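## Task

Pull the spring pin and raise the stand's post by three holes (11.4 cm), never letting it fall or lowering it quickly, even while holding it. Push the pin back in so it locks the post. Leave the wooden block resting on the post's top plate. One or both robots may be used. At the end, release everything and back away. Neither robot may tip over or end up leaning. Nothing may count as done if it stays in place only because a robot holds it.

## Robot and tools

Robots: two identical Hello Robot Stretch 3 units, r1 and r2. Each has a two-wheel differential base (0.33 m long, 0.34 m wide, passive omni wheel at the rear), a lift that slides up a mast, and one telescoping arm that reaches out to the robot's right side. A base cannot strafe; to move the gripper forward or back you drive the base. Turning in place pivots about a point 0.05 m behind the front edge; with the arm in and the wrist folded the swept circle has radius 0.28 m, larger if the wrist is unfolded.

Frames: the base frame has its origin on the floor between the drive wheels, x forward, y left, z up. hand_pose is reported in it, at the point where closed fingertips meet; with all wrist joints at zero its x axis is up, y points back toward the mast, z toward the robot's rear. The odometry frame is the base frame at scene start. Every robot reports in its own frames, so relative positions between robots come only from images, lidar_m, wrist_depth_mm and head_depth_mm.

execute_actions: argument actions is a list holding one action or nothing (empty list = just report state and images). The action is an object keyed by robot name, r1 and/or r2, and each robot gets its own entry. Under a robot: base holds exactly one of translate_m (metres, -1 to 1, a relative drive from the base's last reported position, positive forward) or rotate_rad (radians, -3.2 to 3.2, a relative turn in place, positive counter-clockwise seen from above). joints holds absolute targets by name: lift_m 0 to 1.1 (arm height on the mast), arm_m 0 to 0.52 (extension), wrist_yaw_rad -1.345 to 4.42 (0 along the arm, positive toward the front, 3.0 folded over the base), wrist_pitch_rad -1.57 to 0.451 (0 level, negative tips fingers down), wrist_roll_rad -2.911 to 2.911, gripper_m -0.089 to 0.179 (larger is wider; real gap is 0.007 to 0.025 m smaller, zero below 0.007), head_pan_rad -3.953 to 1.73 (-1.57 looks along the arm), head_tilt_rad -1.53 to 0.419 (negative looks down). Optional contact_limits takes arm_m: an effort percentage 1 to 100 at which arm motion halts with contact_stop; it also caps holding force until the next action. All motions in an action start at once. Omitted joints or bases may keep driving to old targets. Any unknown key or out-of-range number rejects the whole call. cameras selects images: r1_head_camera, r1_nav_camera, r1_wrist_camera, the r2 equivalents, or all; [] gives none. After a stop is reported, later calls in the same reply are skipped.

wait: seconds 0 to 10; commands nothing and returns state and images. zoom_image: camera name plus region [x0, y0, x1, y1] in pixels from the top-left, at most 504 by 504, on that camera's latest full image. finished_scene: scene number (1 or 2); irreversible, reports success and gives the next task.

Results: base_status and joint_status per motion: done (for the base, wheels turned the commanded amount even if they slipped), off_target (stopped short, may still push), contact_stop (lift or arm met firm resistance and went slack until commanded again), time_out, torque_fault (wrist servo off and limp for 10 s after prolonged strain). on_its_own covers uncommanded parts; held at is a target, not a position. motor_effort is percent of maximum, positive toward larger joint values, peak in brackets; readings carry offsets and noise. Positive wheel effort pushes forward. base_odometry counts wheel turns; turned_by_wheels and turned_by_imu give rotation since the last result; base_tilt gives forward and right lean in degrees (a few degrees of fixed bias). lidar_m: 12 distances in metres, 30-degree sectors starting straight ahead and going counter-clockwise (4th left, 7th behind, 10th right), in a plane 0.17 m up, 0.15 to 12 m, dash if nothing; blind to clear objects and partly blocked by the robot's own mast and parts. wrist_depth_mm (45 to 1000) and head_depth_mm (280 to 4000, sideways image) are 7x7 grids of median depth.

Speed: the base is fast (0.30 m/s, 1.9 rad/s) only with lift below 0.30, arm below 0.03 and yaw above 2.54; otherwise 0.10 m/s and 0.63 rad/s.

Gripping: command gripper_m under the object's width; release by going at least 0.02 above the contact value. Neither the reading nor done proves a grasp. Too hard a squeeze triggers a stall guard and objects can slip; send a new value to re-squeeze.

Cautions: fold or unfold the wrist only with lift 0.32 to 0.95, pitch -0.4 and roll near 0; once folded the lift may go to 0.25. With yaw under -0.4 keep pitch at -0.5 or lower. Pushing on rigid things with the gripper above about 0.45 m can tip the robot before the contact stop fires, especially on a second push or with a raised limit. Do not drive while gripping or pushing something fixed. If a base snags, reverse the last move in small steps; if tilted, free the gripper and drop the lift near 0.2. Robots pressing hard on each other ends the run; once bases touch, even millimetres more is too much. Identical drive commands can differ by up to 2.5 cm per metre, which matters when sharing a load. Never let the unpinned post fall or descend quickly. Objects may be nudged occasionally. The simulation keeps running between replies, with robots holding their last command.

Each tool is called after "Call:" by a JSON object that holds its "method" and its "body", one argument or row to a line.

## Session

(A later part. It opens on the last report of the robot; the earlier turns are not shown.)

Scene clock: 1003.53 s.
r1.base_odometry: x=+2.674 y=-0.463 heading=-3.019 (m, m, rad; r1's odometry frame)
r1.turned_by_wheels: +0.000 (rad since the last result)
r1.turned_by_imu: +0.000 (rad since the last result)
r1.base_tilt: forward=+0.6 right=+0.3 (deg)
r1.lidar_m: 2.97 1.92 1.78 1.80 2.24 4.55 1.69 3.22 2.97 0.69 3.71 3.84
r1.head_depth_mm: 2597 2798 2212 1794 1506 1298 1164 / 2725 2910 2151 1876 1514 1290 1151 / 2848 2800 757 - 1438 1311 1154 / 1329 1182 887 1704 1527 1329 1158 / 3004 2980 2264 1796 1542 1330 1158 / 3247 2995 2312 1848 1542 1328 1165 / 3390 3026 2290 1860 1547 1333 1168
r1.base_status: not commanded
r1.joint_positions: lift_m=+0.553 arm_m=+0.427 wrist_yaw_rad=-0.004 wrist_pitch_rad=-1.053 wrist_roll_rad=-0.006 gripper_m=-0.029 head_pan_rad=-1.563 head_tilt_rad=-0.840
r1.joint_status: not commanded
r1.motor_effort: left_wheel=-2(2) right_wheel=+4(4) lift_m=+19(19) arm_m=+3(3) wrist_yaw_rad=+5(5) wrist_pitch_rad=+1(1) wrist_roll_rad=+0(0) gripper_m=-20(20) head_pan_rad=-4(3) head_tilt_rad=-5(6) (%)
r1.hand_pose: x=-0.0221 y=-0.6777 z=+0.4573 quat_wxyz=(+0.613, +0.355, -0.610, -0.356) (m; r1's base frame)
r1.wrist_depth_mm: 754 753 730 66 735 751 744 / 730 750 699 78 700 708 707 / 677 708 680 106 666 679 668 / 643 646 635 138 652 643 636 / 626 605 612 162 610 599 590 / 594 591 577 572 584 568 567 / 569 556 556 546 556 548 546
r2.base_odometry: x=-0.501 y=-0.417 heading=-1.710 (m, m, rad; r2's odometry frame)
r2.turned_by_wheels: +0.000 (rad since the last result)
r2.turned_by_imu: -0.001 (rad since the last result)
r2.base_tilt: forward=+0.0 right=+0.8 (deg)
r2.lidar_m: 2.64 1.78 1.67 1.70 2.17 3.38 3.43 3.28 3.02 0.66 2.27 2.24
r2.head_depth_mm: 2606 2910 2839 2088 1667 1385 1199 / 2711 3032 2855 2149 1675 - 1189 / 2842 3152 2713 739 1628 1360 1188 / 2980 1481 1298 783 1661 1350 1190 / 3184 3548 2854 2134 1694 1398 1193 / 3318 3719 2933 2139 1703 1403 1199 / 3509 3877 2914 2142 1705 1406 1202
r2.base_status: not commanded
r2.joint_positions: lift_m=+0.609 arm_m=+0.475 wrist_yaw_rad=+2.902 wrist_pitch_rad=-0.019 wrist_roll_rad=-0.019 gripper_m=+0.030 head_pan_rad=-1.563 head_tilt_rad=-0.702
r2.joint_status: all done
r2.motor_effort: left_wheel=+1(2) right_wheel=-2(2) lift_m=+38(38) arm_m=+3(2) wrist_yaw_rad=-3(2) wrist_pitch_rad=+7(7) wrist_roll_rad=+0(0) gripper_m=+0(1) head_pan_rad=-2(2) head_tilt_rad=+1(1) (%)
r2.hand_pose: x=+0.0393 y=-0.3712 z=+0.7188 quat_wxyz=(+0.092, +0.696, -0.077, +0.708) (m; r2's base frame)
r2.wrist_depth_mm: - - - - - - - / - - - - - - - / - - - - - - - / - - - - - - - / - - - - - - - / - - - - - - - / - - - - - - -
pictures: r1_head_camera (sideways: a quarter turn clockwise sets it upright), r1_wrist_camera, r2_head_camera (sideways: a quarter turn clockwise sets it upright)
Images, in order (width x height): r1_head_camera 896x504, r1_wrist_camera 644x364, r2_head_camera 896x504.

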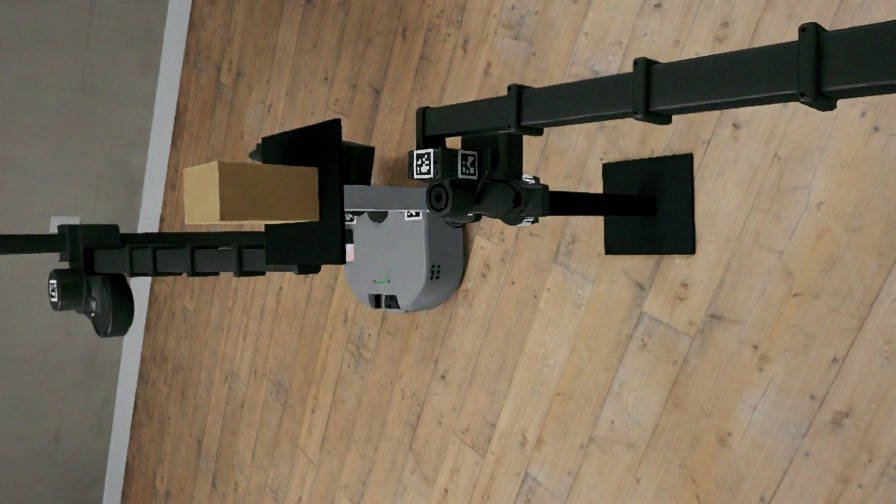

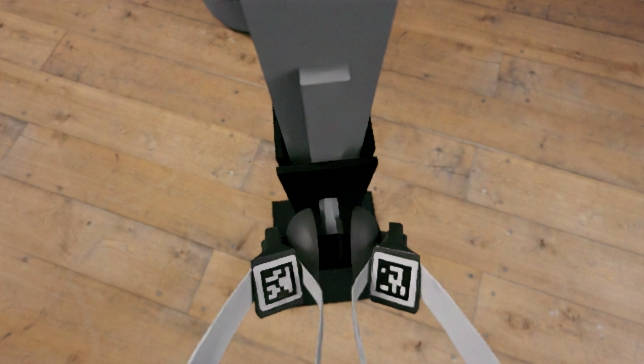

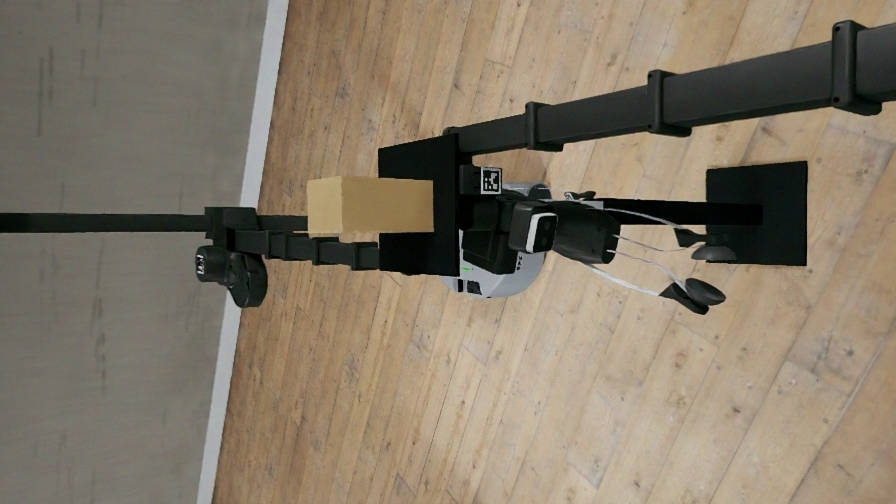

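Call:
{"method": "execute_actions", "body": {
  "actions": [
    {"r1": {"joints": {"arm_m": 0.407}}}
  ],
  "cameras": ["r1_wrist_camera", "r1_head_camera"]
}}

Call:
{"method": "zoom_image", "body": {
  "camera": "r1_wrist_camera",
  "region": [220, 100, 440, 320]
}}

Scene clock: 1011.77 s.
r1.base_odometry: x=+2.674 y=-0.463 heading=-3.019 (m, m, rad; r1's odometry frame)
r1.turned_by_wheels: +0.000 (rad since the last result)
r1.turned_by_imu: +0.000 (rad since the last result)
r1.base_tilt: forward=+0.6 right=+0.3 (deg)
r1.lidar_m: 2.97 1.91 1.78 1.80 2.23 4.59 1.69 3.22 2.97 0.69 3.72 3.87
r1.head_depth_mm: 2614 2797 2203 1802 1509 1303 1152 / 2713 2906 2135 1854 1512 1288 1152 / 2848 2801 756 1856 1449 1314 1151 / 1334 1180 886 1708 1530 1319 1157 / 3006 2997 2281 1784 1541 1324 1160 / 3230 3044 2295 1833 1543 1328 1164 / 3413 3061 2302 1852 1551 1330 1164
r1.base_status: not commanded
r1.joint_positions: lift_m=+0.553 arm_m=+0.407 wrist_yaw_rad=-0.004 wrist_pitch_rad=-1.006 wrist_roll_rad=-0.006 gripper_m=-0.029 head_pan_rad=-1.563 head_tilt_rad=-0.840
r1.joint_status: all done
r1.motor_effort: left_wheel=-2(1) right_wheel=+4(4) lift_m=+19(19) arm_m=-5(7) wrist_yaw_rad=+5(5) wrist_pitch_rad=-20(20) wrist_roll_rad=+0(0) gripper_m=-19(20) head_pan_rad=-3(3) head_tilt_rad=-5(6) (%)
r1.hand_pose: x=-0.0221 y=-0.6692 z=+0.4625 quat_wxyz=(+0.621, +0.341, -0.618, -0.341) (m; r1's base frame)
r1.wrist_depth_mm: 825 835 727 82 785 792 781 / 769 781 746 98 759 744 732 / 716 722 713 131 692 692 679 / 693 654 655 171 652 646 641 / 619 631 618 169 619 614 612 / 597 598 581 570 584 568 579 / 574 565 553 559 547 561 545
r2.base_odometry: x=-0.501 y=-0.417 heading=-1.710 (m, m, rad; r2's odometry frame)
r2.turned_by_wheels: +0.000 (rad since the last result)
r2.turned_by_imu: -0.001 (rad since the last result)
r2.base_tilt: forward=+0.0 right=+0.8 (deg)
r2.lidar_m: 2.63 1.78 1.67 1.70 2.17 3.37 3.42 3.29 3.04 0.65 2.27 2.25
r2.head_depth_mm: 2639 2904 2784 2090 1658 1389 1203 / 2723 3017 2813 2142 1662 - 1179 / 2872 3166 2732 741 1621 1355 1188 / 2944 1468 1303 781 1660 1345 1188 / 3149 3502 2905 2125 1688 1408 1192 / 3305 3731 2916 2149 1700 1410 1197 / 3490 3966 2907 2158 1702 1409 1199
r2.base_status: not commanded
r2.joint_positions: lift_m=+0.609 arm_m=+0.475 wrist_yaw_rad=+2.902 wrist_pitch_rad=-0.019 wrist_roll_rad=-0.019 gripper_m=+0.030 head_pan_rad=-1.563 head_tilt_rad=-0.702
r2.joint_status: not commanded
r2.motor_effort: left_wheel=+1(1) right_wheel=-2(2) lift_m=+38(38) arm_m=+2(2) wrist_yaw_rad=-3(3) wrist_pitch_rad=+7(7) wrist_roll_rad=+0(0) gripper_m=+0(1) head_pan_rad=-2(2) head_tilt_rad=+1(0) (%)
r2.hand_pose: x=+0.0393 y=-0.3712 z=+0.7188 quat_wxyz=(+0.092, +0.696, -0.077, +0.708) (m; r2's base frame)
r2.wrist_depth_mm: - - - - - - - / - - - - - - - / - - - - - - - / - - - - - - - / - - - - - - - / - - - - - - - / - - - - - - -
pictures: r1_head_camera (sideways: a quarter turn clockwise sets it upright), r1_wrist_camera
Images, in order (width x height): r1_head_camera 896x504, r1_wrist_camera 644x364.

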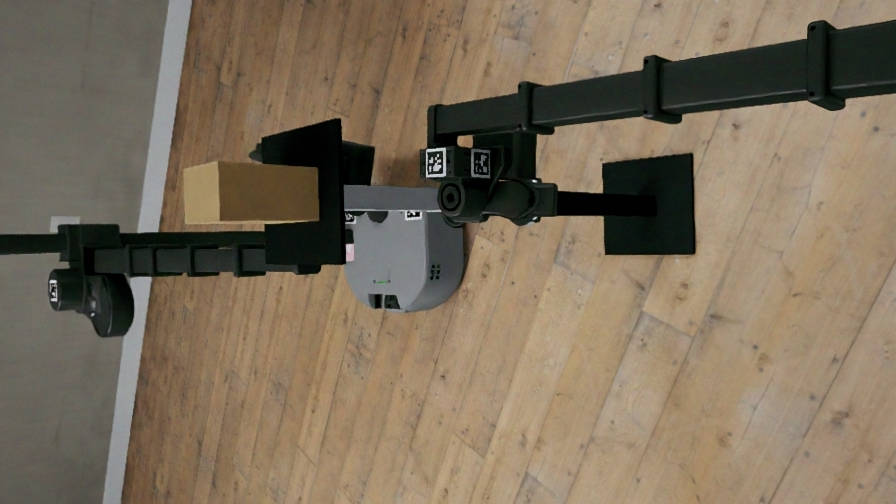

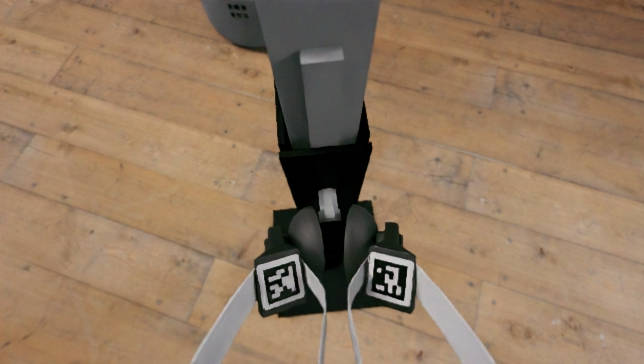

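Region (220, 100, 440, 320) of r1_wrist_camera's 644x364 image, scaled by 2.291.

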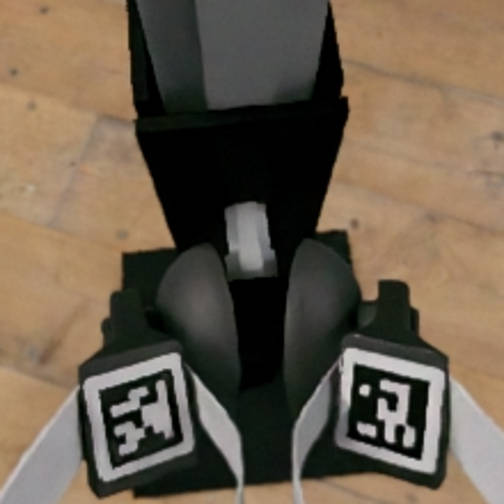

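Call:
{"method": "execute_actions", "body": {
  "actions": [
    {"r2": {"joints": {"lift_m": 0.613}}}
  ],
  "cameras": ["r1_wrist_camera"]
}}

Call:
{"method": "zoom_image", "body": {
  "camera": "r1_wrist_camera",
  "region": [220, 0, 440, 320]
}}

Scene clock: 1132.37 s.
r1.base_odometry: x=+2.674 y=-0.463 heading=-3.019 (m, m, rad; r1's odometry frame)
r1.turned_by_wheels: +0.000 (rad since the last result)
r1.turned_by_imu: +0.000 (rad since the last result)
r1.base_tilt: forward=+0.6 right=+0.2 (deg)
r1.lidar_m: 2.96 1.91 1.78 1.80 2.25 4.59 1.69 3.23 2.97 0.69 3.71 3.84
r1.head_depth_mm: 2635 2813 2213 1797 1505 1305 1152 / 2718 2913 2165 1863 1515 1280 1154 / 2824 2811 756 1870 1455 1312 1151 / 1335 1184 886 1705 1534 1317 1156 / 2988 2984 2282 1787 1542 1319 1159 / 3227 3023 2294 1852 1551 1329 1166 / 3410 3035 2292 1853 1549 1332 1170
r1.base_status: not commanded
r1.joint_positions: lift_m=+0.553 arm_m=+0.407 wrist_yaw_rad=-0.004 wrist_pitch_rad=-1.006 wrist_roll_rad=-0.006 gripper_m=-0.029 head_pan_rad=-1.563 head_tilt_rad=-0.840
r1.joint_status: not commanded
r1.motor_effort: left_wheel=-2(2) right_wheel=+4(4) lift_m=+19(19) arm_m=-6(6) wrist_yaw_rad=+5(5) wrist_pitch_rad=-20(20) wrist_roll_rad=+0(0) gripper_m=-19(19) head_pan_rad=-3(3) head_tilt_rad=-5(5) (%)
r1.hand_pose: x=-0.0221 y=-0.6692 z=+0.4625 quat_wxyz=(+0.621, +0.341, -0.618, -0.341) (m; r1's base frame)
r1.wrist_depth_mm: 819 838 737 83 786 796 786 / 776 758 742 98 724 723 724 / 717 706 707 131 698 685 683 / 677 666 676 170 662 647 649 / 638 624 627 168 625 602 608 / 595 582 585 567 585 582 573 / 562 560 565 561 559 555 540
r2.base_odometry: x=-0.501 y=-0.417 heading=-1.710 (m, m, rad; r2's odometry frame)
r2.turned_by_wheels: +0.000 (rad since the last result)
r2.turned_by_imu: -0.001 (rad since the last result)
r2.base_tilt: forward=+0.0 right=+0.8 (deg)
r2.lidar_m: 2.63 1.79 1.67 1.69 2.17 3.37 3.43 3.29 3.04 0.65 2.27 2.25
r2.head_depth_mm: 2631 2956 2795 2101 1667 1379 1209 / 2748 3036 2849 2133 1683 - 1186 / 2873 3154 2714 741 1625 1353 1190 / 2968 1468 1308 781 1688 1339 1188 / 3124 3537 2883 2139 1688 1399 1185 / 3299 3725 2912 2141 1701 1411 1190 / 3527 - 2933 2167 1697 1420 1195
r2.base_status: not commanded
r2.joint_positions: lift_m=+0.608 arm_m=+0.475 wrist_yaw_rad=+2.902 wrist_pitch_rad=-0.019 wrist_roll_rad=-0.019 gripper_m=+0.030 head_pan_rad=-1.563 head_tilt_rad=-0.702
r2.joint_status: lift_m contact_stop (moved -0.001 of +0.004)
r2.on_its_own: lift_m is slack since a contact_stop, until your next command for it (your +0.613 is given up)
r2.motor_effort: left_wheel=+1(1) right_wheel=-2(2) lift_m=+23(46) arm_m=+2(1) wrist_yaw_rad=-3(3) wrist_pitch_rad=+7(7) wrist_roll_rad=+0(0) gripper_m=+0(0) head_pan_rad=-3(2) head_tilt_rad=+1(0) (%)
r2.hand_pose: x=+0.0393 y=-0.3712 z=+0.7178 quat_wxyz=(+0.092, +0.696, -0.077, +0.708) (m; r2's base frame)
r2.wrist_depth_mm: - - - - - - - / - - - - - - - / - - - - - - - / - - - - - - - / - - - - - - - / - - - - - - - / - - - - - - -
pictures: r1_wrist_camera
Images, in order (width x height): r1_wrist_camera 644x364.

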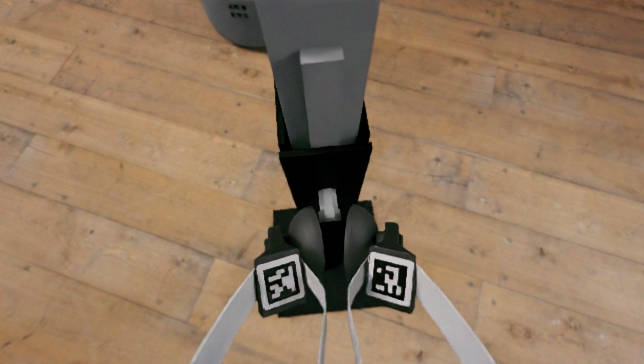

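Region (220, 0, 440, 320) of r1_wrist_camera's 644x364 image, scaled by 1.575; it fills the left 346 columns of this view, and the rest is white.

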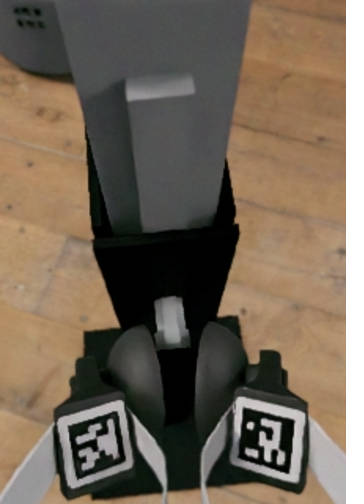

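Call:
{"method": "execute_actions", "body": {
  "actions": [
    {"r2": {"joints": {"lift_m": 0.6085}}}
  ],
  "cameras": ["r1_wrist_camera"]
}}

Call:
{"method": "zoom_image", "body": {
  "camera": "r1_wrist_camera",
  "region": [220, 0, 440, 320]
}}

Scene clock: 1144.30 s.
r1.base_odometry: x=+2.674 y=-0.463 heading=-3.019 (m, m, rad; r1's odometry frame)
r1.turned_by_wheels: +0.000 (rad since the last result)
r1.turned_by_imu: +0.000 (rad since the last result)
r1.base_tilt: forward=+0.7 right=+0.2 (deg)
r1.lidar_m: 2.97 1.92 1.78 1.80 2.24 4.59 1.69 3.21 2.97 0.69 3.72 3.87
r1.head_depth_mm: 2632 2786 2200 1802 1509 1301 1154 / 2720 2915 2153 1854 1516 1281 1146 / 2830 2816 758 1875 1441 1314 1151 / 1332 1188 886 1703 1531 1319 1153 / 2985 2957 2274 1794 1541 1322 1162 / 3260 3040 2278 1839 1545 1331 1166 / 3410 3056 2306 1861 1546 1335 1165
r1.base_status: not commanded
r1.joint_positions: lift_m=+0.553 arm_m=+0.407 wrist_yaw_rad=-0.004 wrist_pitch_rad=-1.006 wrist_roll_rad=-0.006 gripper_m=-0.029 head_pan_rad=-1.563 head_tilt_rad=-0.840
r1.joint_status: not commanded
r1.on_its_own: wrist_pitch_rad is at rest, and its effort (-21) is outside its rest range (-20 to +32)
r1.motor_effort: left_wheel=-2(1) right_wheel=+4(4) lift_m=+19(19) arm_m=-5(5) wrist_yaw_rad=+5(5) wrist_pitch_rad=-21(20) wrist_roll_rad=+0(0) gripper_m=-19(19) head_pan_rad=-3(3) head_tilt_rad=-6(6) (%)
r1.hand_pose: x=-0.0221 y=-0.6692 z=+0.4625 quat_wxyz=(+0.621, +0.341, -0.618, -0.341) (m; r1's base frame)
r1.wrist_depth_mm: 824 821 710 83 788 789 784 / 749 761 757 99 728 741 731 / 716 728 685 131 706 696 699 / 681 668 649 169 649 658 654 / 637 631 618 168 618 605 606 / 597 581 596 573 581 576 582 / 570 560 558 556 552 548 544
r2.base_odometry: x=-0.501 y=-0.417 heading=-1.710 (m, m, rad; r2's odometry frame)
r2.turned_by_wheels: +0.000 (rad since the last result)
r2.turned_by_imu: -0.001 (rad since the last result)
r2.base_tilt: forward=+0.0 right=+0.8 (deg)
r2.lidar_m: 2.64 1.79 1.67 1.69 2.16 3.38 3.42 3.30 3.05 0.66 2.26 2.24
r2.head_depth_mm: 2631 2902 2826 2073 1668 1371 1209 / 2744 3070 2829 2141 1688 - 1189 / 2829 3211 2680 737 1635 1352 1188 / 2974 1466 1304 784 1688 1344 1194 / 3156 3615 2875 2134 1684 1400 1196 / 3256 3741 2882 2130 1691 1401 1203 / 3525 3999 2931 2155 1706 1402 1201
r2.base_status: not commanded
r2.joint_positions: lift_m=+0.608 arm_m=+0.475 wrist_yaw_rad=+2.902 wrist_pitch_rad=-0.019 wrist_roll_rad=-0.019 gripper_m=+0.030 head_pan_rad=-1.563 head_tilt_rad=-0.702
r2.joint_status: all done
r2.motor_effort: left_wheel=+1(1) right_wheel=-2(2) lift_m=+32(34) arm_m=+2(2) wrist_yaw_rad=-3(2) wrist_pitch_rad=+7(7) wrist_roll_rad=+0(0) gripper_m=+0(0) head_pan_rad=-3(3) head_tilt_rad=+0(0) (%)
r2.hand_pose: x=+0.0393 y=-0.3712 z=+0.7176 quat_wxyz=(+0.092, +0.696, -0.077, +0.708) (m; r2's base frame)
r2.wrist_depth_mm: - - - - - - - / - - - - - - - / - - - - - - - / - - - - - - - / - - - - - - - / - - - - - - - / - - - - - - -
pictures: r1_wrist_camera
Images, in order (width x height): r1_wrist_camera 644x364.

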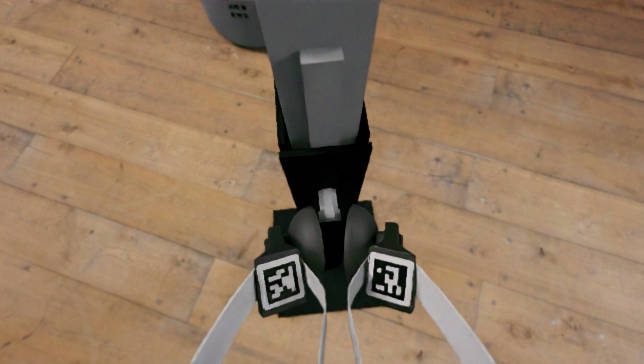

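Region (220, 0, 440, 320) of r1_wrist_camera's 644x364 image, scaled by 1.575; it fills the left 346 columns of this view, and the rest is white.

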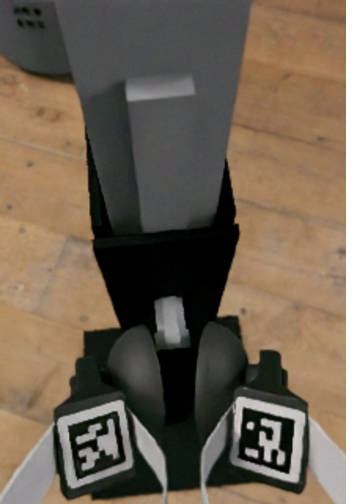

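Call:
{"method": "zoom_image", "body": {
  "camera": "r1_wrist_camera",
  "region": [280, 170, 380, 300]
}}

Region (280, 170, 380, 300) of r1_wrist_camera's 644x364 image, scaled by 3.877; it fills the left 388 columns of this view, and the rest is white.

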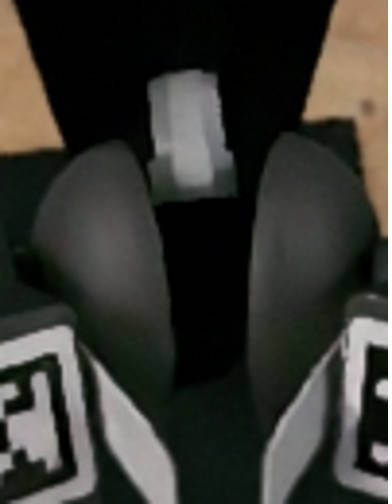

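Call:
{"method": "execute_actions", "body": {
  "actions": [
    {"r1": {"joints": {"arm_m": 0.395}}}
  ],
  "cameras": ["r1_wrist_camera"]
}}

Call:
{"method": "zoom_image", "body": {
  "camera": "r1_wrist_camera",
  "region": [240, 120, 420, 300]
}}

Scene clock: 1159.50 s.
r1.base_odometry: x=+2.674 y=-0.463 heading=-3.019 (m, m, rad; r1's odometry frame)
r1.turned_by_wheels: +0.000 (rad since the last result)
r1.turned_by_imu: +0.000 (rad since the last result)
r1.base_tilt: forward=+0.6 right=+0.3 (deg)
r1.lidar_m: 2.97 1.92 1.78 1.80 2.24 4.60 1.68 3.22 2.97 0.69 3.71 3.85
r1.head_depth_mm: 2629 2804 2226 1793 1507 1306 1163 / 2726 2904 2145 1855 1504 1292 1151 / 2837 2813 758 1864 1449 1311 1154 / 1328 1189 886 1710 1530 1317 1157 / 2997 2993 2270 1783 1537 1325 1160 / 3224 3022 2292 1844 1538 1326 1164 / 3442 3038 2312 1862 1550 1330 1168
r1.base_status: not commanded
r1.joint_positions: lift_m=+0.553 arm_m=+0.395 wrist_yaw_rad=-0.004 wrist_pitch_rad=-1.000 wrist_roll_rad=-0.006 gripper_m=-0.029 head_pan_rad=-1.563 head_tilt_rad=-0.840
r1.joint_status: all done
r1.on_its_own: wrist_pitch_rad is at rest, and its effort (-22) is outside its rest range (-20 to +32)
r1.motor_effort: left_wheel=-1(1) right_wheel=+4(4) lift_m=+19(19) arm_m=-5(5) wrist_yaw_rad=+6(5) wrist_pitch_rad=-22(23) wrist_roll_rad=+0(0) gripper_m=-17(19) head_pan_rad=-3(3) head_tilt_rad=-5(5) (%)
r1.hand_pose: x=-0.0221 y=-0.6585 z=+0.4632 quat_wxyz=(+0.622, +0.339, -0.619, -0.340) (m; r1's base frame)
r1.wrist_depth_mm: 843 840 769 94 801 785 798 / 778 777 758 115 747 746 743 / 715 711 692 143 676 704 682 / 668 677 657 190 658 651 649 / 640 634 636 406 612 613 614 / 600 596 592 572 575 589 569 / 572 570 567 555 556 556 556
r2.base_odometry: x=-0.501 y=-0.417 heading=-1.710 (m, m, rad; r2's odometry frame)
r2.turned_by_wheels: +0.000 (rad since the last result)
r2.turned_by_imu: -0.001 (rad since the last result)
r2.base_tilt: forward=+0.0 right=+0.8 (deg)
r2.lidar_m: 2.64 1.78 1.67 1.70 2.17 3.37 3.42 3.30 3.04 0.65 2.26 2.25
r2.head_depth_mm: 2636 2911 2837 2095 1665 1381 1205 / 2756 3050 2830 2143 1688 - 1192 / 2881 3208 2689 740 1620 1368 1186 / 2943 1473 1300 780 1695 1348 1192 / 3148 3556 2910 2141 1686 1399 1190 / 3305 3738 2937 2153 1693 1407 1201 / 3504 3879 2933 2149 1705 1416 1199
r2.base_status: not commanded
r2.joint_positions: lift_m=+0.608 arm_m=+0.475 wrist_yaw_rad=+2.902 wrist_pitch_rad=-0.019 wrist_roll_rad=-0.019 gripper_m=+0.030 head_pan_rad=-1.563 head_tilt_rad=-0.702
r2.joint_status: not commanded
r2.motor_effort: left_wheel=+1(1) right_wheel=-2(2) lift_m=+33(33) arm_m=+2(2) wrist_yaw_rad=-2(3) wrist_pitch_rad=+7(7) wrist_roll_rad=+0(0) gripper_m=+0(0) head_pan_rad=-2(3) head_tilt_rad=+0(0) (%)
r2.hand_pose: x=+0.0393 y=-0.3712 z=+0.7176 quat_wxyz=(+0.092, +0.696, -0.077, +0.708) (m; r2's base frame)
r2.wrist_depth_mm: - - - - - - - / - - - - - - - / - - - - - - - / - - - - - - - / - - - - - - - / - - - - - - - / - - - - - - -
pictures: r1_wrist_camera
Images, in order (width x height): r1_wrist_camera 644x364.

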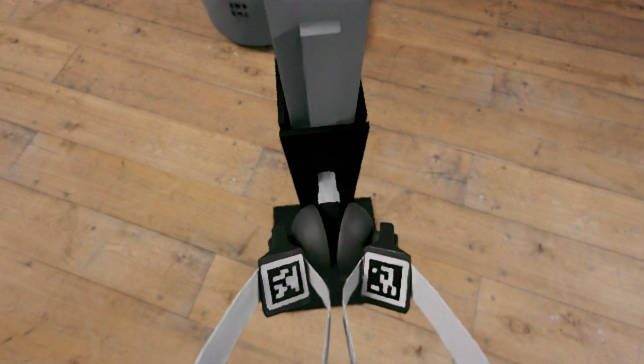

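Region (240, 120, 420, 300) of r1_wrist_camera's 644x364 image, scaled by 2.800.

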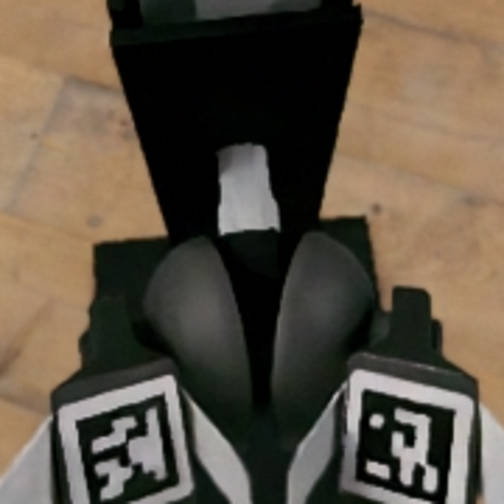

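Call:
{"method": "execute_actions", "body": {
  "actions": [
    {"r1": {"joints": {"gripper_m": 0.07, "arm_m": 0.22}}}
  ],
  "cameras": []
}}

Call:
{"method": "execute_actions", "body": {
  "actions": [
    {"r1": {"base": {"rotate_rad": 0.31}, "joints": {"wrist_pitch_rad": 0.0, "wrist_yaw_rad": 1.65, "lift_m": 0.352}}}
  ],
  "cameras": []
}}

Call:
{"method": "execute_actions", "body": {
  "actions": [
    {"r1": {"base": {"translate_m": -0.328}, "joints": {"head_pan_rad": -1.1, "head_tilt_rad": -0.9}}}
  ],
  "cameras": []
}}

Call:
{"method": "execute_actions", "body": {
  "actions": [
    {"r1": {"base": {"rotate_rad": -0.31}}}
  ],
  "cameras": ["r1_head_camera", "r1_wrist_camera", "r1_nav_camera", "r2_head_camera"]
}}

Scene clock: 1180.87 s.
r1.base_odometry: x=+2.674 y=-0.463 heading=-3.019 (m, m, rad; r1's odometry frame)
r1.turned_by_wheels: +0.000 (rad since the last result)
r1.turned_by_imu: +0.000 (rad since the last result)
r1.base_tilt: forward=+0.7 right=+0.2 (deg)
r1.lidar_m: 2.97 1.91 1.78 1.80 2.24 4.58 1.69 3.24 2.97 0.69 3.71 3.87
r1.head_depth_mm: 2612 2787 2226 1787 1518 1305 1154 / 2726 2921 2144 1805 1587 1262 1130 / 2855 2800 759 1720 1544 1263 1151 / 1335 1187 886 1707 1534 1315 1156 / 2973 3005 2277 1790 1540 1327 1160 / 3260 3024 2300 1849 1555 1329 1161 / 3403 3040 2288 1860 1556 1332 1170
r1.base_status: not commanded
r1.joint_positions: lift_m=+0.553 arm_m=+0.220 wrist_yaw_rad=-0.001 wrist_pitch_rad=-1.056 wrist_roll_rad=-0.006 gripper_m=+0.070 head_pan_rad=-1.563 head_tilt_rad=-0.840
r1.joint_status: all done
r1.motor_effort: left_wheel=+3(3) right_wheel=-2(4) lift_m=+19(19) arm_m=-3(5) wrist_yaw_rad=+2(6) wrist_pitch_rad=+2(23) wrist_roll_rad=+0(0) gripper_m=+0(79) head_pan_rad=-3(3) head_tilt_rad=-6(5) (%)
r1.hand_pose: x=-0.0218 y=-0.4705 z=+0.4570 quat_wxyz=(+0.613, +0.357, -0.609, -0.356) (m; r1's base frame)
r1.wrist_depth_mm: 771 773 767 729 727 750 736 / 740 725 702 701 705 697 693 / 687 687 688 660 665 658 667 / 665 649 659 615 638 640 633 / 619 626 602 607 630 596 591 / 596 596 - 584 573 575 558 / 572 564 551 551 550 562 550
r2.base_odometry: x=-0.501 y=-0.417 heading=-1.710 (m, m, rad; r2's odometry frame)
r2.turned_by_wheels: +0.000 (rad since the last result)
r2.turned_by_imu: -0.002 (rad since the last result)
r2.base_tilt: forward=+0.1 right=+0.8 (deg)
r2.lidar_m: 2.64 1.79 1.66 1.70 2.17 3.38 3.41 3.30 3.04 0.65 2.27 2.23
r2.head_depth_mm: 2630 2902 2827 2081 1662 1385 1214 / 2716 3067 2833 2133 1693 - 1175 / 2861 3137 2746 741 1670 1358 1187 / 2959 1477 1458 780 1681 1340 1189 / 3175 3568 2880 2135 1701 1399 1200 / 3356 3735 2894 2139 1695 1403 1200 / 3503 3936 2968 2140 1711 1406 1198
r2.base_status: not commanded
r2.joint_positions: lift_m=+0.608 arm_m=+0.475 wrist_yaw_rad=+2.902 wrist_pitch_rad=-0.019 wrist_roll_rad=-0.019 gripper_m=+0.030 head_pan_rad=-1.563 head_tilt_rad=-0.702
r2.joint_status: not commanded
r2.motor_effort: left_wheel=+1(1) right_wheel=-2(2) lift_m=+33(33) arm_m=+2(2) wrist_yaw_rad=-3(3) wrist_pitch_rad=+7(7) wrist_roll_rad=+0(0) gripper_m=-1(0) head_pan_rad=-2(3) head_tilt_rad=+1(1) (%)
r2.hand_pose: x=+0.0393 y=-0.3712 z=+0.7176 quat_wxyz=(+0.092, +0.696, -0.077, +0.708) (m; r2's base frame)
r2.wrist_depth_mm: - - - - - - - / - - - - - - - / - - - - - - - / - - - - - - - / - - - - - - - / - - - - - - - / - - - - - - -
pictures: none
No camera images: the call's "cameras" was empty. Leave "cameras" out to get every camera's image.

Scene clock: 1183.53 s.
r1.base_odometry: x=+2.674 y=-0.463 heading=-2.709 (m, m, rad; r1's odometry frame)
r1.turned_by_wheels: +0.310 (rad since the last result)
r1.turned_by_imu: +0.310 (rad since the last result)
r1.base_tilt: forward=+0.6 right=+0.3 (deg)
r1.lidar_m: 2.16 1.78 1.78 1.97 3.09 1.69 3.64 2.98 0.69 3.26 3.89 3.87
r1.head_depth_mm: 1294 1353 751 1621 1446 1302 1143 / 3096 2909 2224 1668 1515 1297 1171 / 3354 2924 2236 1801 1524 1266 1154 / 3606 2957 2263 1827 1527 1373 1155 / 3851 2973 2280 1836 1536 1351 1159 / - 2999 2293 1845 1544 1343 1162 / 3956 3024 2299 1856 1548 1339 1171
r1.base_status: done
r1.joint_positions: lift_m=+0.352 arm_m=+0.220 wrist_yaw_rad=+1.647 wrist_pitch_rad=-0.025 wrist_roll_rad=-0.006 gripper_m=+0.070 head_pan_rad=-1.563 head_tilt_rad=-0.840
r1.joint_status: all done
r1.motor_effort: left_wheel=-1(6) right_wheel=+2(5) lift_m=+18(21) arm_m=-3(3) wrist_yaw_rad=+4(5) wrist_pitch_rad=+10(11) wrist_roll_rad=+0(0) gripper_m=+0(0) head_pan_rad=-4(3) head_tilt_rad=-6(5) (%)
r1.hand_pose: x=+0.2335 y=-0.3458 z=+0.4605 quat_wxyz=(+0.489, +0.523, -0.472, +0.514) (m; r1's base frame)
r1.wrist_depth_mm: - - - - - - - / - - - - - - - / - - - - - - - / - - - - - - - / - - - - - - - / - - - 936 892 895 875 / 776 769 752 730 726 705 710
r2.base_odometry: x=-0.501 y=-0.417 heading=-1.710 (m, m, rad; r2's odometry frame)
r2.turned_by_wheels: +0.000 (rad since the last result)
r2.turned_by_imu: -0.001 (rad since the last result)
r2.base_tilt: forward=+0.0 right=+0.8 (deg)
r2.lidar_m: 2.63 1.79 1.67 1.70 2.17 3.37 3.44 3.30 3.04 0.65 2.27 2.24
r2.head_depth_mm: 2591 2886 2815 2031 1670 1377 1204 / 2717 3030 2847 1993 1692 - 1188 / 2845 3232 2727 742 1669 1353 1186 / 2869 3315 1555 780 1637 1345 1196 / 3126 3560 2929 2122 1695 1404 1194 / 3266 3726 2920 2145 1696 1406 1196 / 3523 3894 2929 2144 1705 1410 1204
r2.base_status: not commanded
r2.joint_positions: lift_m=+0.608 arm_m=+0.475 wrist_yaw_rad=+2.902 wrist_pitch_rad=-0.019 wrist_roll_rad=-0.019 gripper_m=+0.030 head_pan_rad=-1.563 head_tilt_rad=-0.702
r2.joint_status: not commanded
r2.motor_effort: left_wheel=+1(1) right_wheel=-2(2) lift_m=+33(32) arm_m=+2(1) wrist_yaw_rad=-3(3) wrist_pitch_rad=+7(7) wrist_roll_rad=+0(0) gripper_m=+0(0) head_pan_rad=-2(3) head_tilt_rad=+0(1) (%)
r2.hand_pose: x=+0.0393 y=-0.3712 z=+0.7176 quat_wxyz=(+0.092, +0.696, -0.077, +0.708) (m; r2's base frame)
r2.wrist_depth_mm: - - - - - - - / - - - - - - - / - - - - - - - / - - - - - - - / - - - - - - - / - - - - - - - / - - - - - - -
pictures: none
No camera images: the call's "cameras" was empty. Leave "cameras" out to get every camera's image.

Scene clock: 1187.93 s.
r1.base_odometry: x=+2.972 y=-0.326 heading=-2.709 (m, m, rad; r1's odometry frame)
r1.turned_by_wheels: +0.000 (rad since the last result)
r1.turned_by_imu: -0.002 (rad since the last result)
r1.base_tilt: forward=+0.7 right=+0.3 (deg)
r1.lidar_m: 2.42 2.00 1.99 2.20 3.48 1.39 3.38 2.76 2.75 0.65 4.15 4.11
r1.head_depth_mm: 3509 2625 699 1564 1465 1323 1151 / 3546 2637 2038 1726 1398 1292 1136 / 3625 2657 2095 1733 1478 1279 1136 / 3645 2677 2099 1745 1485 1288 1139 / 3721 2708 2103 1753 1487 1299 1147 / 3626 2696 2114 1756 1486 1301 1150 / 3560 2741 2145 1767 1502 1306 1148
r1.base_status: done
r1.joint_positions: lift_m=+0.352 arm_m=+0.220 wrist_yaw_rad=+1.647 wrist_pitch_rad=-0.025 wrist_roll_rad=-0.006 gripper_m=+0.070 head_pan_rad=-1.107 head_tilt_rad=-0.889
r1.joint_status: all done
r1.motor_effort: left_wheel=-2(7) right_wheel=+2(2) lift_m=+18(18) arm_m=-3(3) wrist_yaw_rad=+3(3) wrist_pitch_rad=+11(11) wrist_roll_rad=+0(0) gripper_m=-1(0) head_pan_rad=+3(31) head_tilt_rad=-6(14) (%)
r1.hand_pose: x=+0.2335 y=-0.3458 z=+0.4605 quat_wxyz=(+0.489, +0.523, -0.472, +0.514) (m; r1's base frame)
r1.wrist_depth_mm: - - - - - - - / - - - - - - - / - - - - - - - / - - - - - - - / - - - - - - - / - - - 926 874 886 876 / 775 751 734 720 718 722 697
r2.base_odometry: x=-0.501 y=-0.417 heading=-1.710 (m, m, rad; r2's odometry frame)
r2.turned_by_wheels: +0.000 (rad since the last result)
r2.turned_by_imu: -0.001 (rad since the last result)
r2.base_tilt: forward=+0.0 right=+0.7 (deg)
r2.lidar_m: 2.64 1.79 1.67 1.70 2.17 3.36 3.43 3.30 3.04 0.65 2.26 2.25
r2.head_depth_mm: 2603 2901 2838 2100 1656 1386 1213 / 2720 3001 2850 2143 1698 - 1186 / 2839 3235 2708 741 1678 1364 1189 / 2994 3370 2905 785 1683 1346 1192 / 3138 3565 2911 1904 1613 1395 1194 / 3137 3680 1493 1940 1617 1399 1197 / 3485 3976 2935 2155 1705 1416 1195
r2.base_status: not commanded
r2.joint_positions: lift_m=+0.608 arm_m=+0.475 wrist_yaw_rad=+2.902 wrist_pitch_rad=-0.019 wrist_roll_rad=-0.019 gripper_m=+0.030 head_pan_rad=-1.563 head_tilt_rad=-0.702
r2.joint_status: not commanded
r2.motor_effort: left_wheel=+1(1) right_wheel=-2(2) lift_m=+33(32) arm_m=+2(1) wrist_yaw_rad=-3(3) wrist_pitch_rad=+7(7) wrist_roll_rad=+0(0) gripper_m=+0(0) head_pan_rad=-2(3) head_tilt_rad=+0(1) (%)
r2.hand_pose: x=+0.0393 y=-0.3712 z=+0.7176 quat_wxyz=(+0.092, +0.696, -0.077, +0.708) (m; r2's base frame)
r2.wrist_depth_mm: - - - - - - - / - - - - - - - / - - - - - - - / - - - - - - - / - - - - - - - / - - - - - - - / - - - - - - -
pictures: none
No camera images: the call's "cameras" was empty. Leave "cameras" out to get every camera's image.

Scene clock: 1189.37 s.
r1.base_odometry: x=+2.972 y=-0.326 heading=-3.019 (m, m, rad; r1's odometry frame)
r1.turned_by_wheels: -0.310 (rad since the last result)
r1.turned_by_imu: -0.311 (rad since the last result)
r1.base_tilt: forward=+0.5 right=+0.3 (deg)
r1.lidar_m: 3.32 2.15 1.99 2.01 2.50 2.62 1.40 3.00 2.75 1.28 0.65 4.12
r1.head_depth_mm: 2822 2606 2072 1708 1463 1324 1152 / 1232 2438 1710 1635 1466 1304 1132 / 3383 864 728 1646 1445 1290 1139 / 3639 2593 803 1703 1465 1290 1145 / 3677 2694 2121 1751 1485 1296 1145 / 3768 2722 2124 1759 1500 1304 1151 / 3812 2749 2146 1764 1502 1307 1155
r1.base_status: done
r1.joint_positions: lift_m=+0.352 arm_m=+0.220 wrist_yaw_rad=+1.647 wrist_pitch_rad=-0.025 wrist_roll_rad=-0.006 gripper_m=+0.070 head_pan_rad=-1.107 head_tilt_rad=-0.889
r1.joint_status: not commanded
r1.motor_effort: left_wheel=+2(6) right_wheel=-2(5) lift_m=+18(18) arm_m=-3(3) wrist_yaw_rad=+3(3) wrist_pitch_rad=+11(10) wrist_roll_rad=+0(0) gripper_m=+0(0) head_pan_rad=+4(4) head_tilt_rad=-6(6) (%)
r1.hand_pose: x=+0.2335 y=-0.3457 z=+0.4605 quat_wxyz=(+0.489, +0.523, -0.472, +0.514) (m; r1's base frame)
r1.wrist_depth_mm: - - - - - - - / - - - - - - - / - - - - - - - / - - - - - - - / - - - - - - - / - - - 941 881 895 897 / 788 767 760 732 712 707 713
r2.base_odometry: x=-0.501 y=-0.417 heading=-1.710 (m, m, rad; r2's odometry frame)
r2.turned_by_wheels: +0.000 (rad since the last result)
r2.turned_by_imu: +0.000 (rad since the last result)
r2.base_tilt: forward=+0.0 right=+0.8 (deg)
r2.lidar_m: 2.63 1.79 1.67 1.70 2.17 3.38 3.43 3.29 3.05 0.66 2.27 2.24
r2.head_depth_mm: 2633 2937 2828 2088 1650 1381 1211 / 2707 3013 2825 2138 1690 - 1183 / 2862 3181 2735 741 1695 1358 1179 / 3012 3475 2869 780 1670 1346 1202 / 3138 3543 2740 1812 1615 1401 1189 / 3228 3653 1528 1289 1647 1400 1201 / 3459 3965 2943 2144 1704 1409 1201
r2.base_status: not commanded
r2.joint_positions: lift_m=+0.608 arm_m=+0.475 wrist_yaw_rad=+2.902 wrist_pitch_rad=-0.019 wrist_roll_rad=-0.019 gripper_m=+0.030 head_pan_rad=-1.563 head_tilt_rad=-0.702
r2.joint_status: not commanded
r2.motor_effort: left_wheel=+1(1) right_wheel=-2(2) lift_m=+32(33) arm_m=+3(2) wrist_yaw_rad=-3(3) wrist_pitch_rad=+7(6) wrist_roll_rad=+0(0) gripper_m=+0(0) head_pan_rad=-2(3) head_tilt_rad=+1(1) (%)
r2.hand_pose: x=+0.0393 y=-0.3712 z=+0.7176 quat_wxyz=(+0.092, +0.696, -0.077, +0.708) (m; r2's base frame)
r2.wrist_depth_mm: - - - - - - - / - - - - - - - / - - - - - - - / - - - - - - - / - - - - - - - / - - - - - - - / - - - - - - -
pictures: r1_head_camera (sideways: a quarter turn clockwise sets it upright), r1_nav_camera (sideways: a quarter turn counterclockwise sets it upright), r1_wrist_camera, r2_head_camera (sideways: a quarter turn clockwise sets it upright)
Images, in order (width x height): r1_head_camera 896x504, r1_nav_camera 672x504, r1_wrist_camera 644x364, r2_head_camera 896x504.

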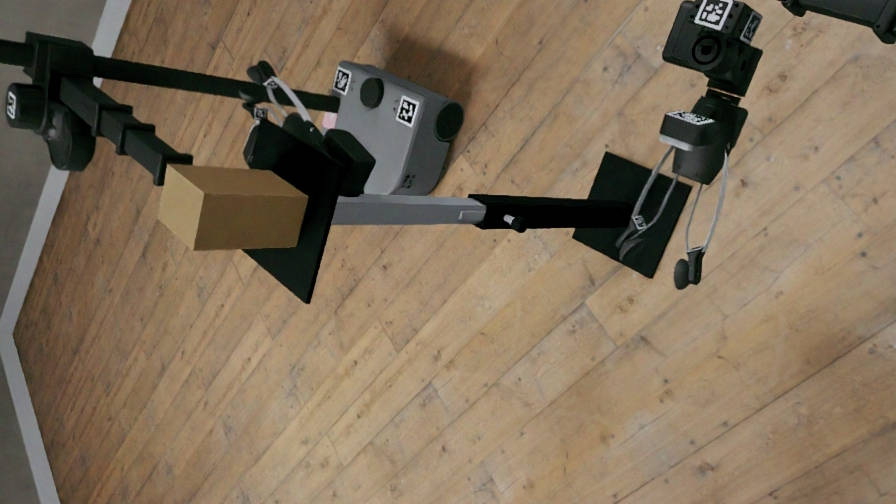

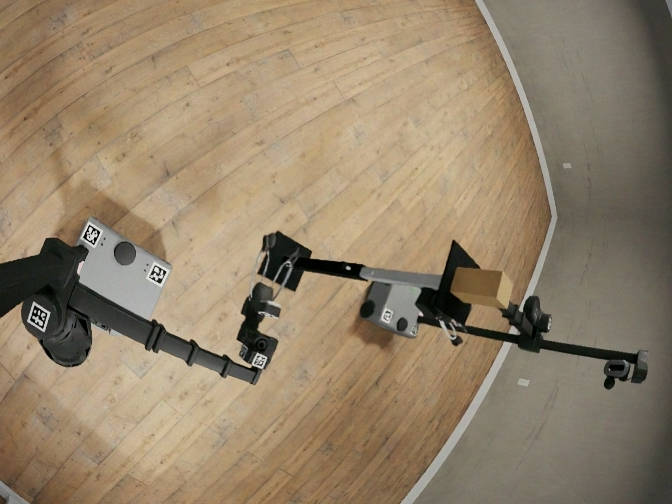

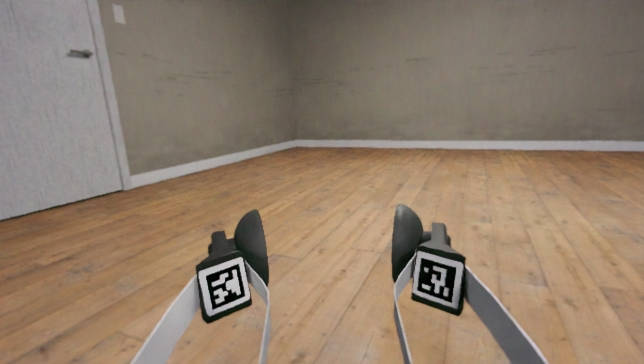

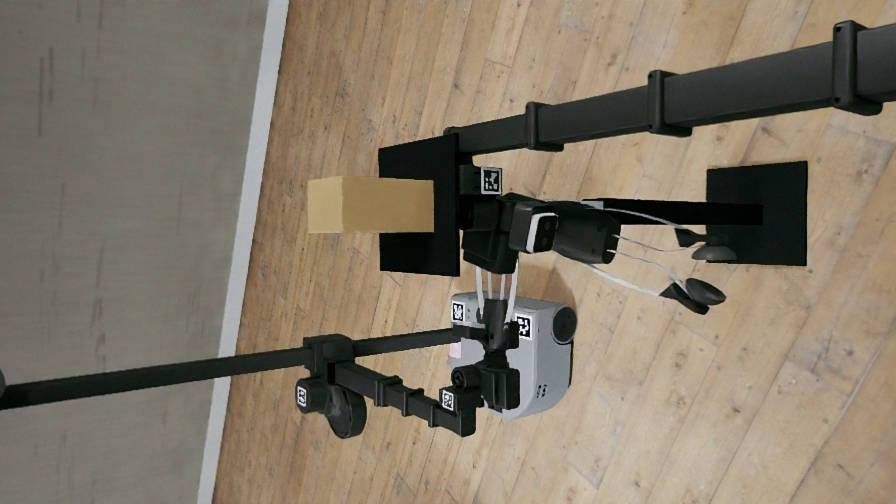

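Call:
{"method": "execute_actions", "body": {
  "actions": [
    {"r1": {"joints": {"arm_m": 0.446, "gripper_m": 0.035}}}
  ],
  "cameras": ["r1_head_camera", "r1_wrist_camera"]
}}

Scene clock: 1203.47 s.
r1.base_odometry: x=+2.972 y=-0.326 heading=-3.019 (m, m, rad; r1's odometry frame)
r1.turned_by_wheels: +0.000 (rad since the last result)
r1.turned_by_imu: +0.000 (rad since the last result)
r1.base_tilt: forward=+0.6 right=+0.3 (deg)
r1.lidar_m: 3.32 2.14 1.99 2.01 2.50 2.62 1.40 3.00 2.76 1.29 0.65 4.12
r1.head_depth_mm: 2812 2596 2073 1710 1403 1277 1131 / 1237 2455 1718 1639 1445 1279 1137 / 3407 864 728 1649 1436 1283 1134 / 3646 2588 804 1690 1454 1291 1142 / 3702 2684 2125 1746 1492 1292 1144 / 3740 2735 2145 1755 1496 1298 1150 / 3805 2741 2139 1780 1503 1307 1152
r1.base_status: not commanded
r1.joint_positions: lift_m=+0.352 arm_m=+0.446 wrist_yaw_rad=+1.648 wrist_pitch_rad=-0.025 wrist_roll_rad=-0.006 gripper_m=+0.035 head_pan_rad=-1.107 head_tilt_rad=-0.889
r1.joint_status: all done
r1.motor_effort: left_wheel=+2(3) right_wheel=-3(3) lift_m=+18(18) arm_m=+4(4) wrist_yaw_rad=+2(3) wrist_pitch_rad=+10(10) wrist_roll_rad=+0(0) gripper_m=+0(79) head_pan_rad=+4(4) head_tilt_rad=-6(6) (%)
r1.hand_pose: x=+0.2335 y=-0.5711 z=+0.4605 quat_wxyz=(+0.489, +0.523, -0.472, +0.515) (m; r1's base frame)
r1.wrist_depth_mm: - - - - 177 - - / - - - - 184 - - / - - - - 188 - - / - - - - 192 - - / - - - - 199 - - / - - - 905 569 907 883 / 775 761 729 742 217 711 700
r2.base_odometry: x=-0.501 y=-0.417 heading=-1.710 (m, m, rad; r2's odometry frame)
r2.turned_by_wheels: +0.000 (rad since the last result)
r2.turned_by_imu: -0.002 (rad since the last result)
r2.base_tilt: forward=+0.1 right=+0.8 (deg)
r2.lidar_m: 2.63 1.79 1.67 1.69 2.17 3.37 3.43 3.30 3.03 0.65 2.27 2.25
r2.head_depth_mm: 2599 2932 2850 2085 1674 1378 1207 / 2777 3085 2847 2154 1698 - 1184 / 2836 3179 2701 740 1673 1355 1187 / 3009 3371 2857 781 1588 1349 1187 / 3094 3584 2737 1828 1581 1395 1195 / 3218 3655 1528 1740 1555 1401 1202 / 3521 3953 2929 2152 1610 1400 1197
r2.base_status: not commanded
r2.joint_positions: lift_m=+0.608 arm_m=+0.475 wrist_yaw_rad=+2.902 wrist_pitch_rad=-0.019 wrist_roll_rad=-0.019 gripper_m=+0.030 head_pan_rad=-1.563 head_tilt_rad=-0.702
r2.joint_status: not commanded
r2.motor_effort: left_wheel=+1(1) right_wheel=-2(2) lift_m=+33(33) arm_m=+1(1) wrist_yaw_rad=-3(3) wrist_pitch_rad=+7(7) wrist_roll_rad=+0(0) gripper_m=+0(0) head_pan_rad=-2(2) head_tilt_rad=+0(1) (%)
r2.hand_pose: x=+0.0393 y=-0.3712 z=+0.7176 quat_wxyz=(+0.092, +0.696, -0.077, +0.708) (m; r2's base frame)
r2.wrist_depth_mm: - - - - - - - / - - - - - - - / - - - - - - - / - - - - - - - / - - - - - - - / - - - - - - - / - - - - - - -
pictures: r1_head_camera (sideways: a quarter turn clockwise sets it upright), r1_wrist_camera
Images, in order (width x height): r1_head_camera 896x504, r1_wrist_camera 644x364.

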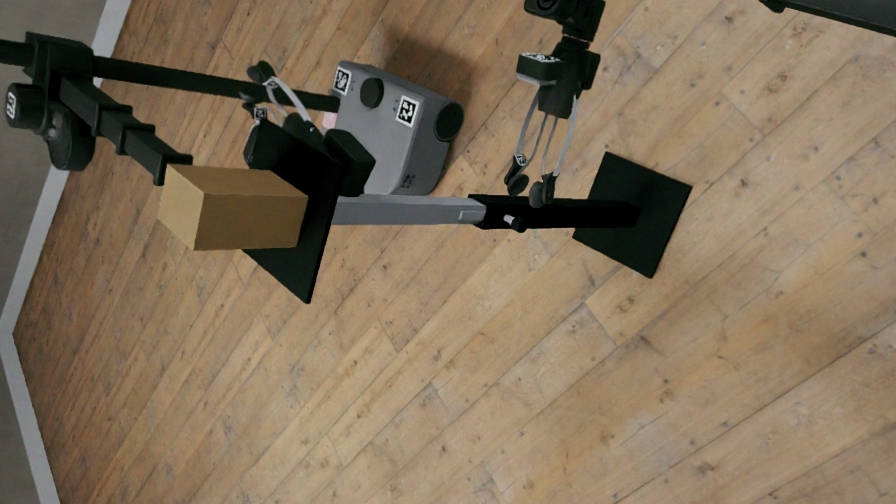

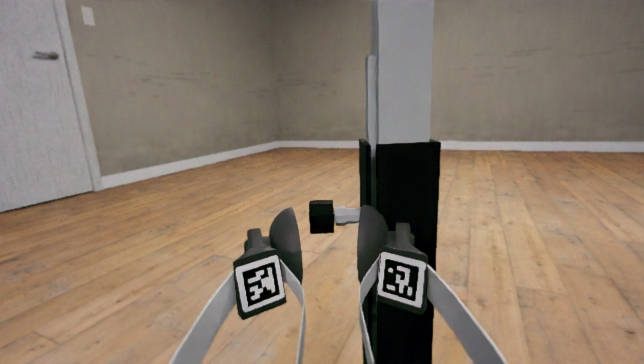

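Call:
{"method": "zoom_image", "body": {
  "camera": "r1_wrist_camera",
  "region": [240, 120, 460, 320]
}}

Region (240, 120, 460, 320) of r1_wrist_camera's 644x364 image, scaled by 2.291; it fills the top 458 rows of this view, and the rest is white.

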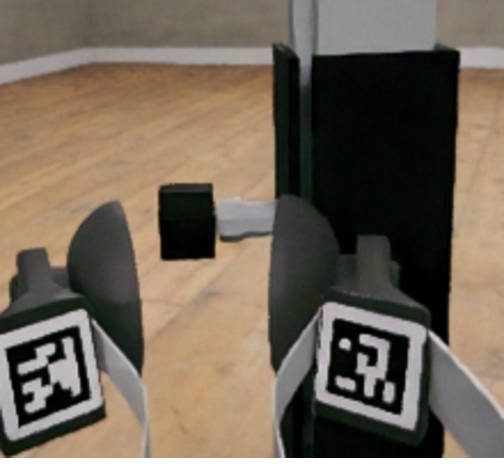

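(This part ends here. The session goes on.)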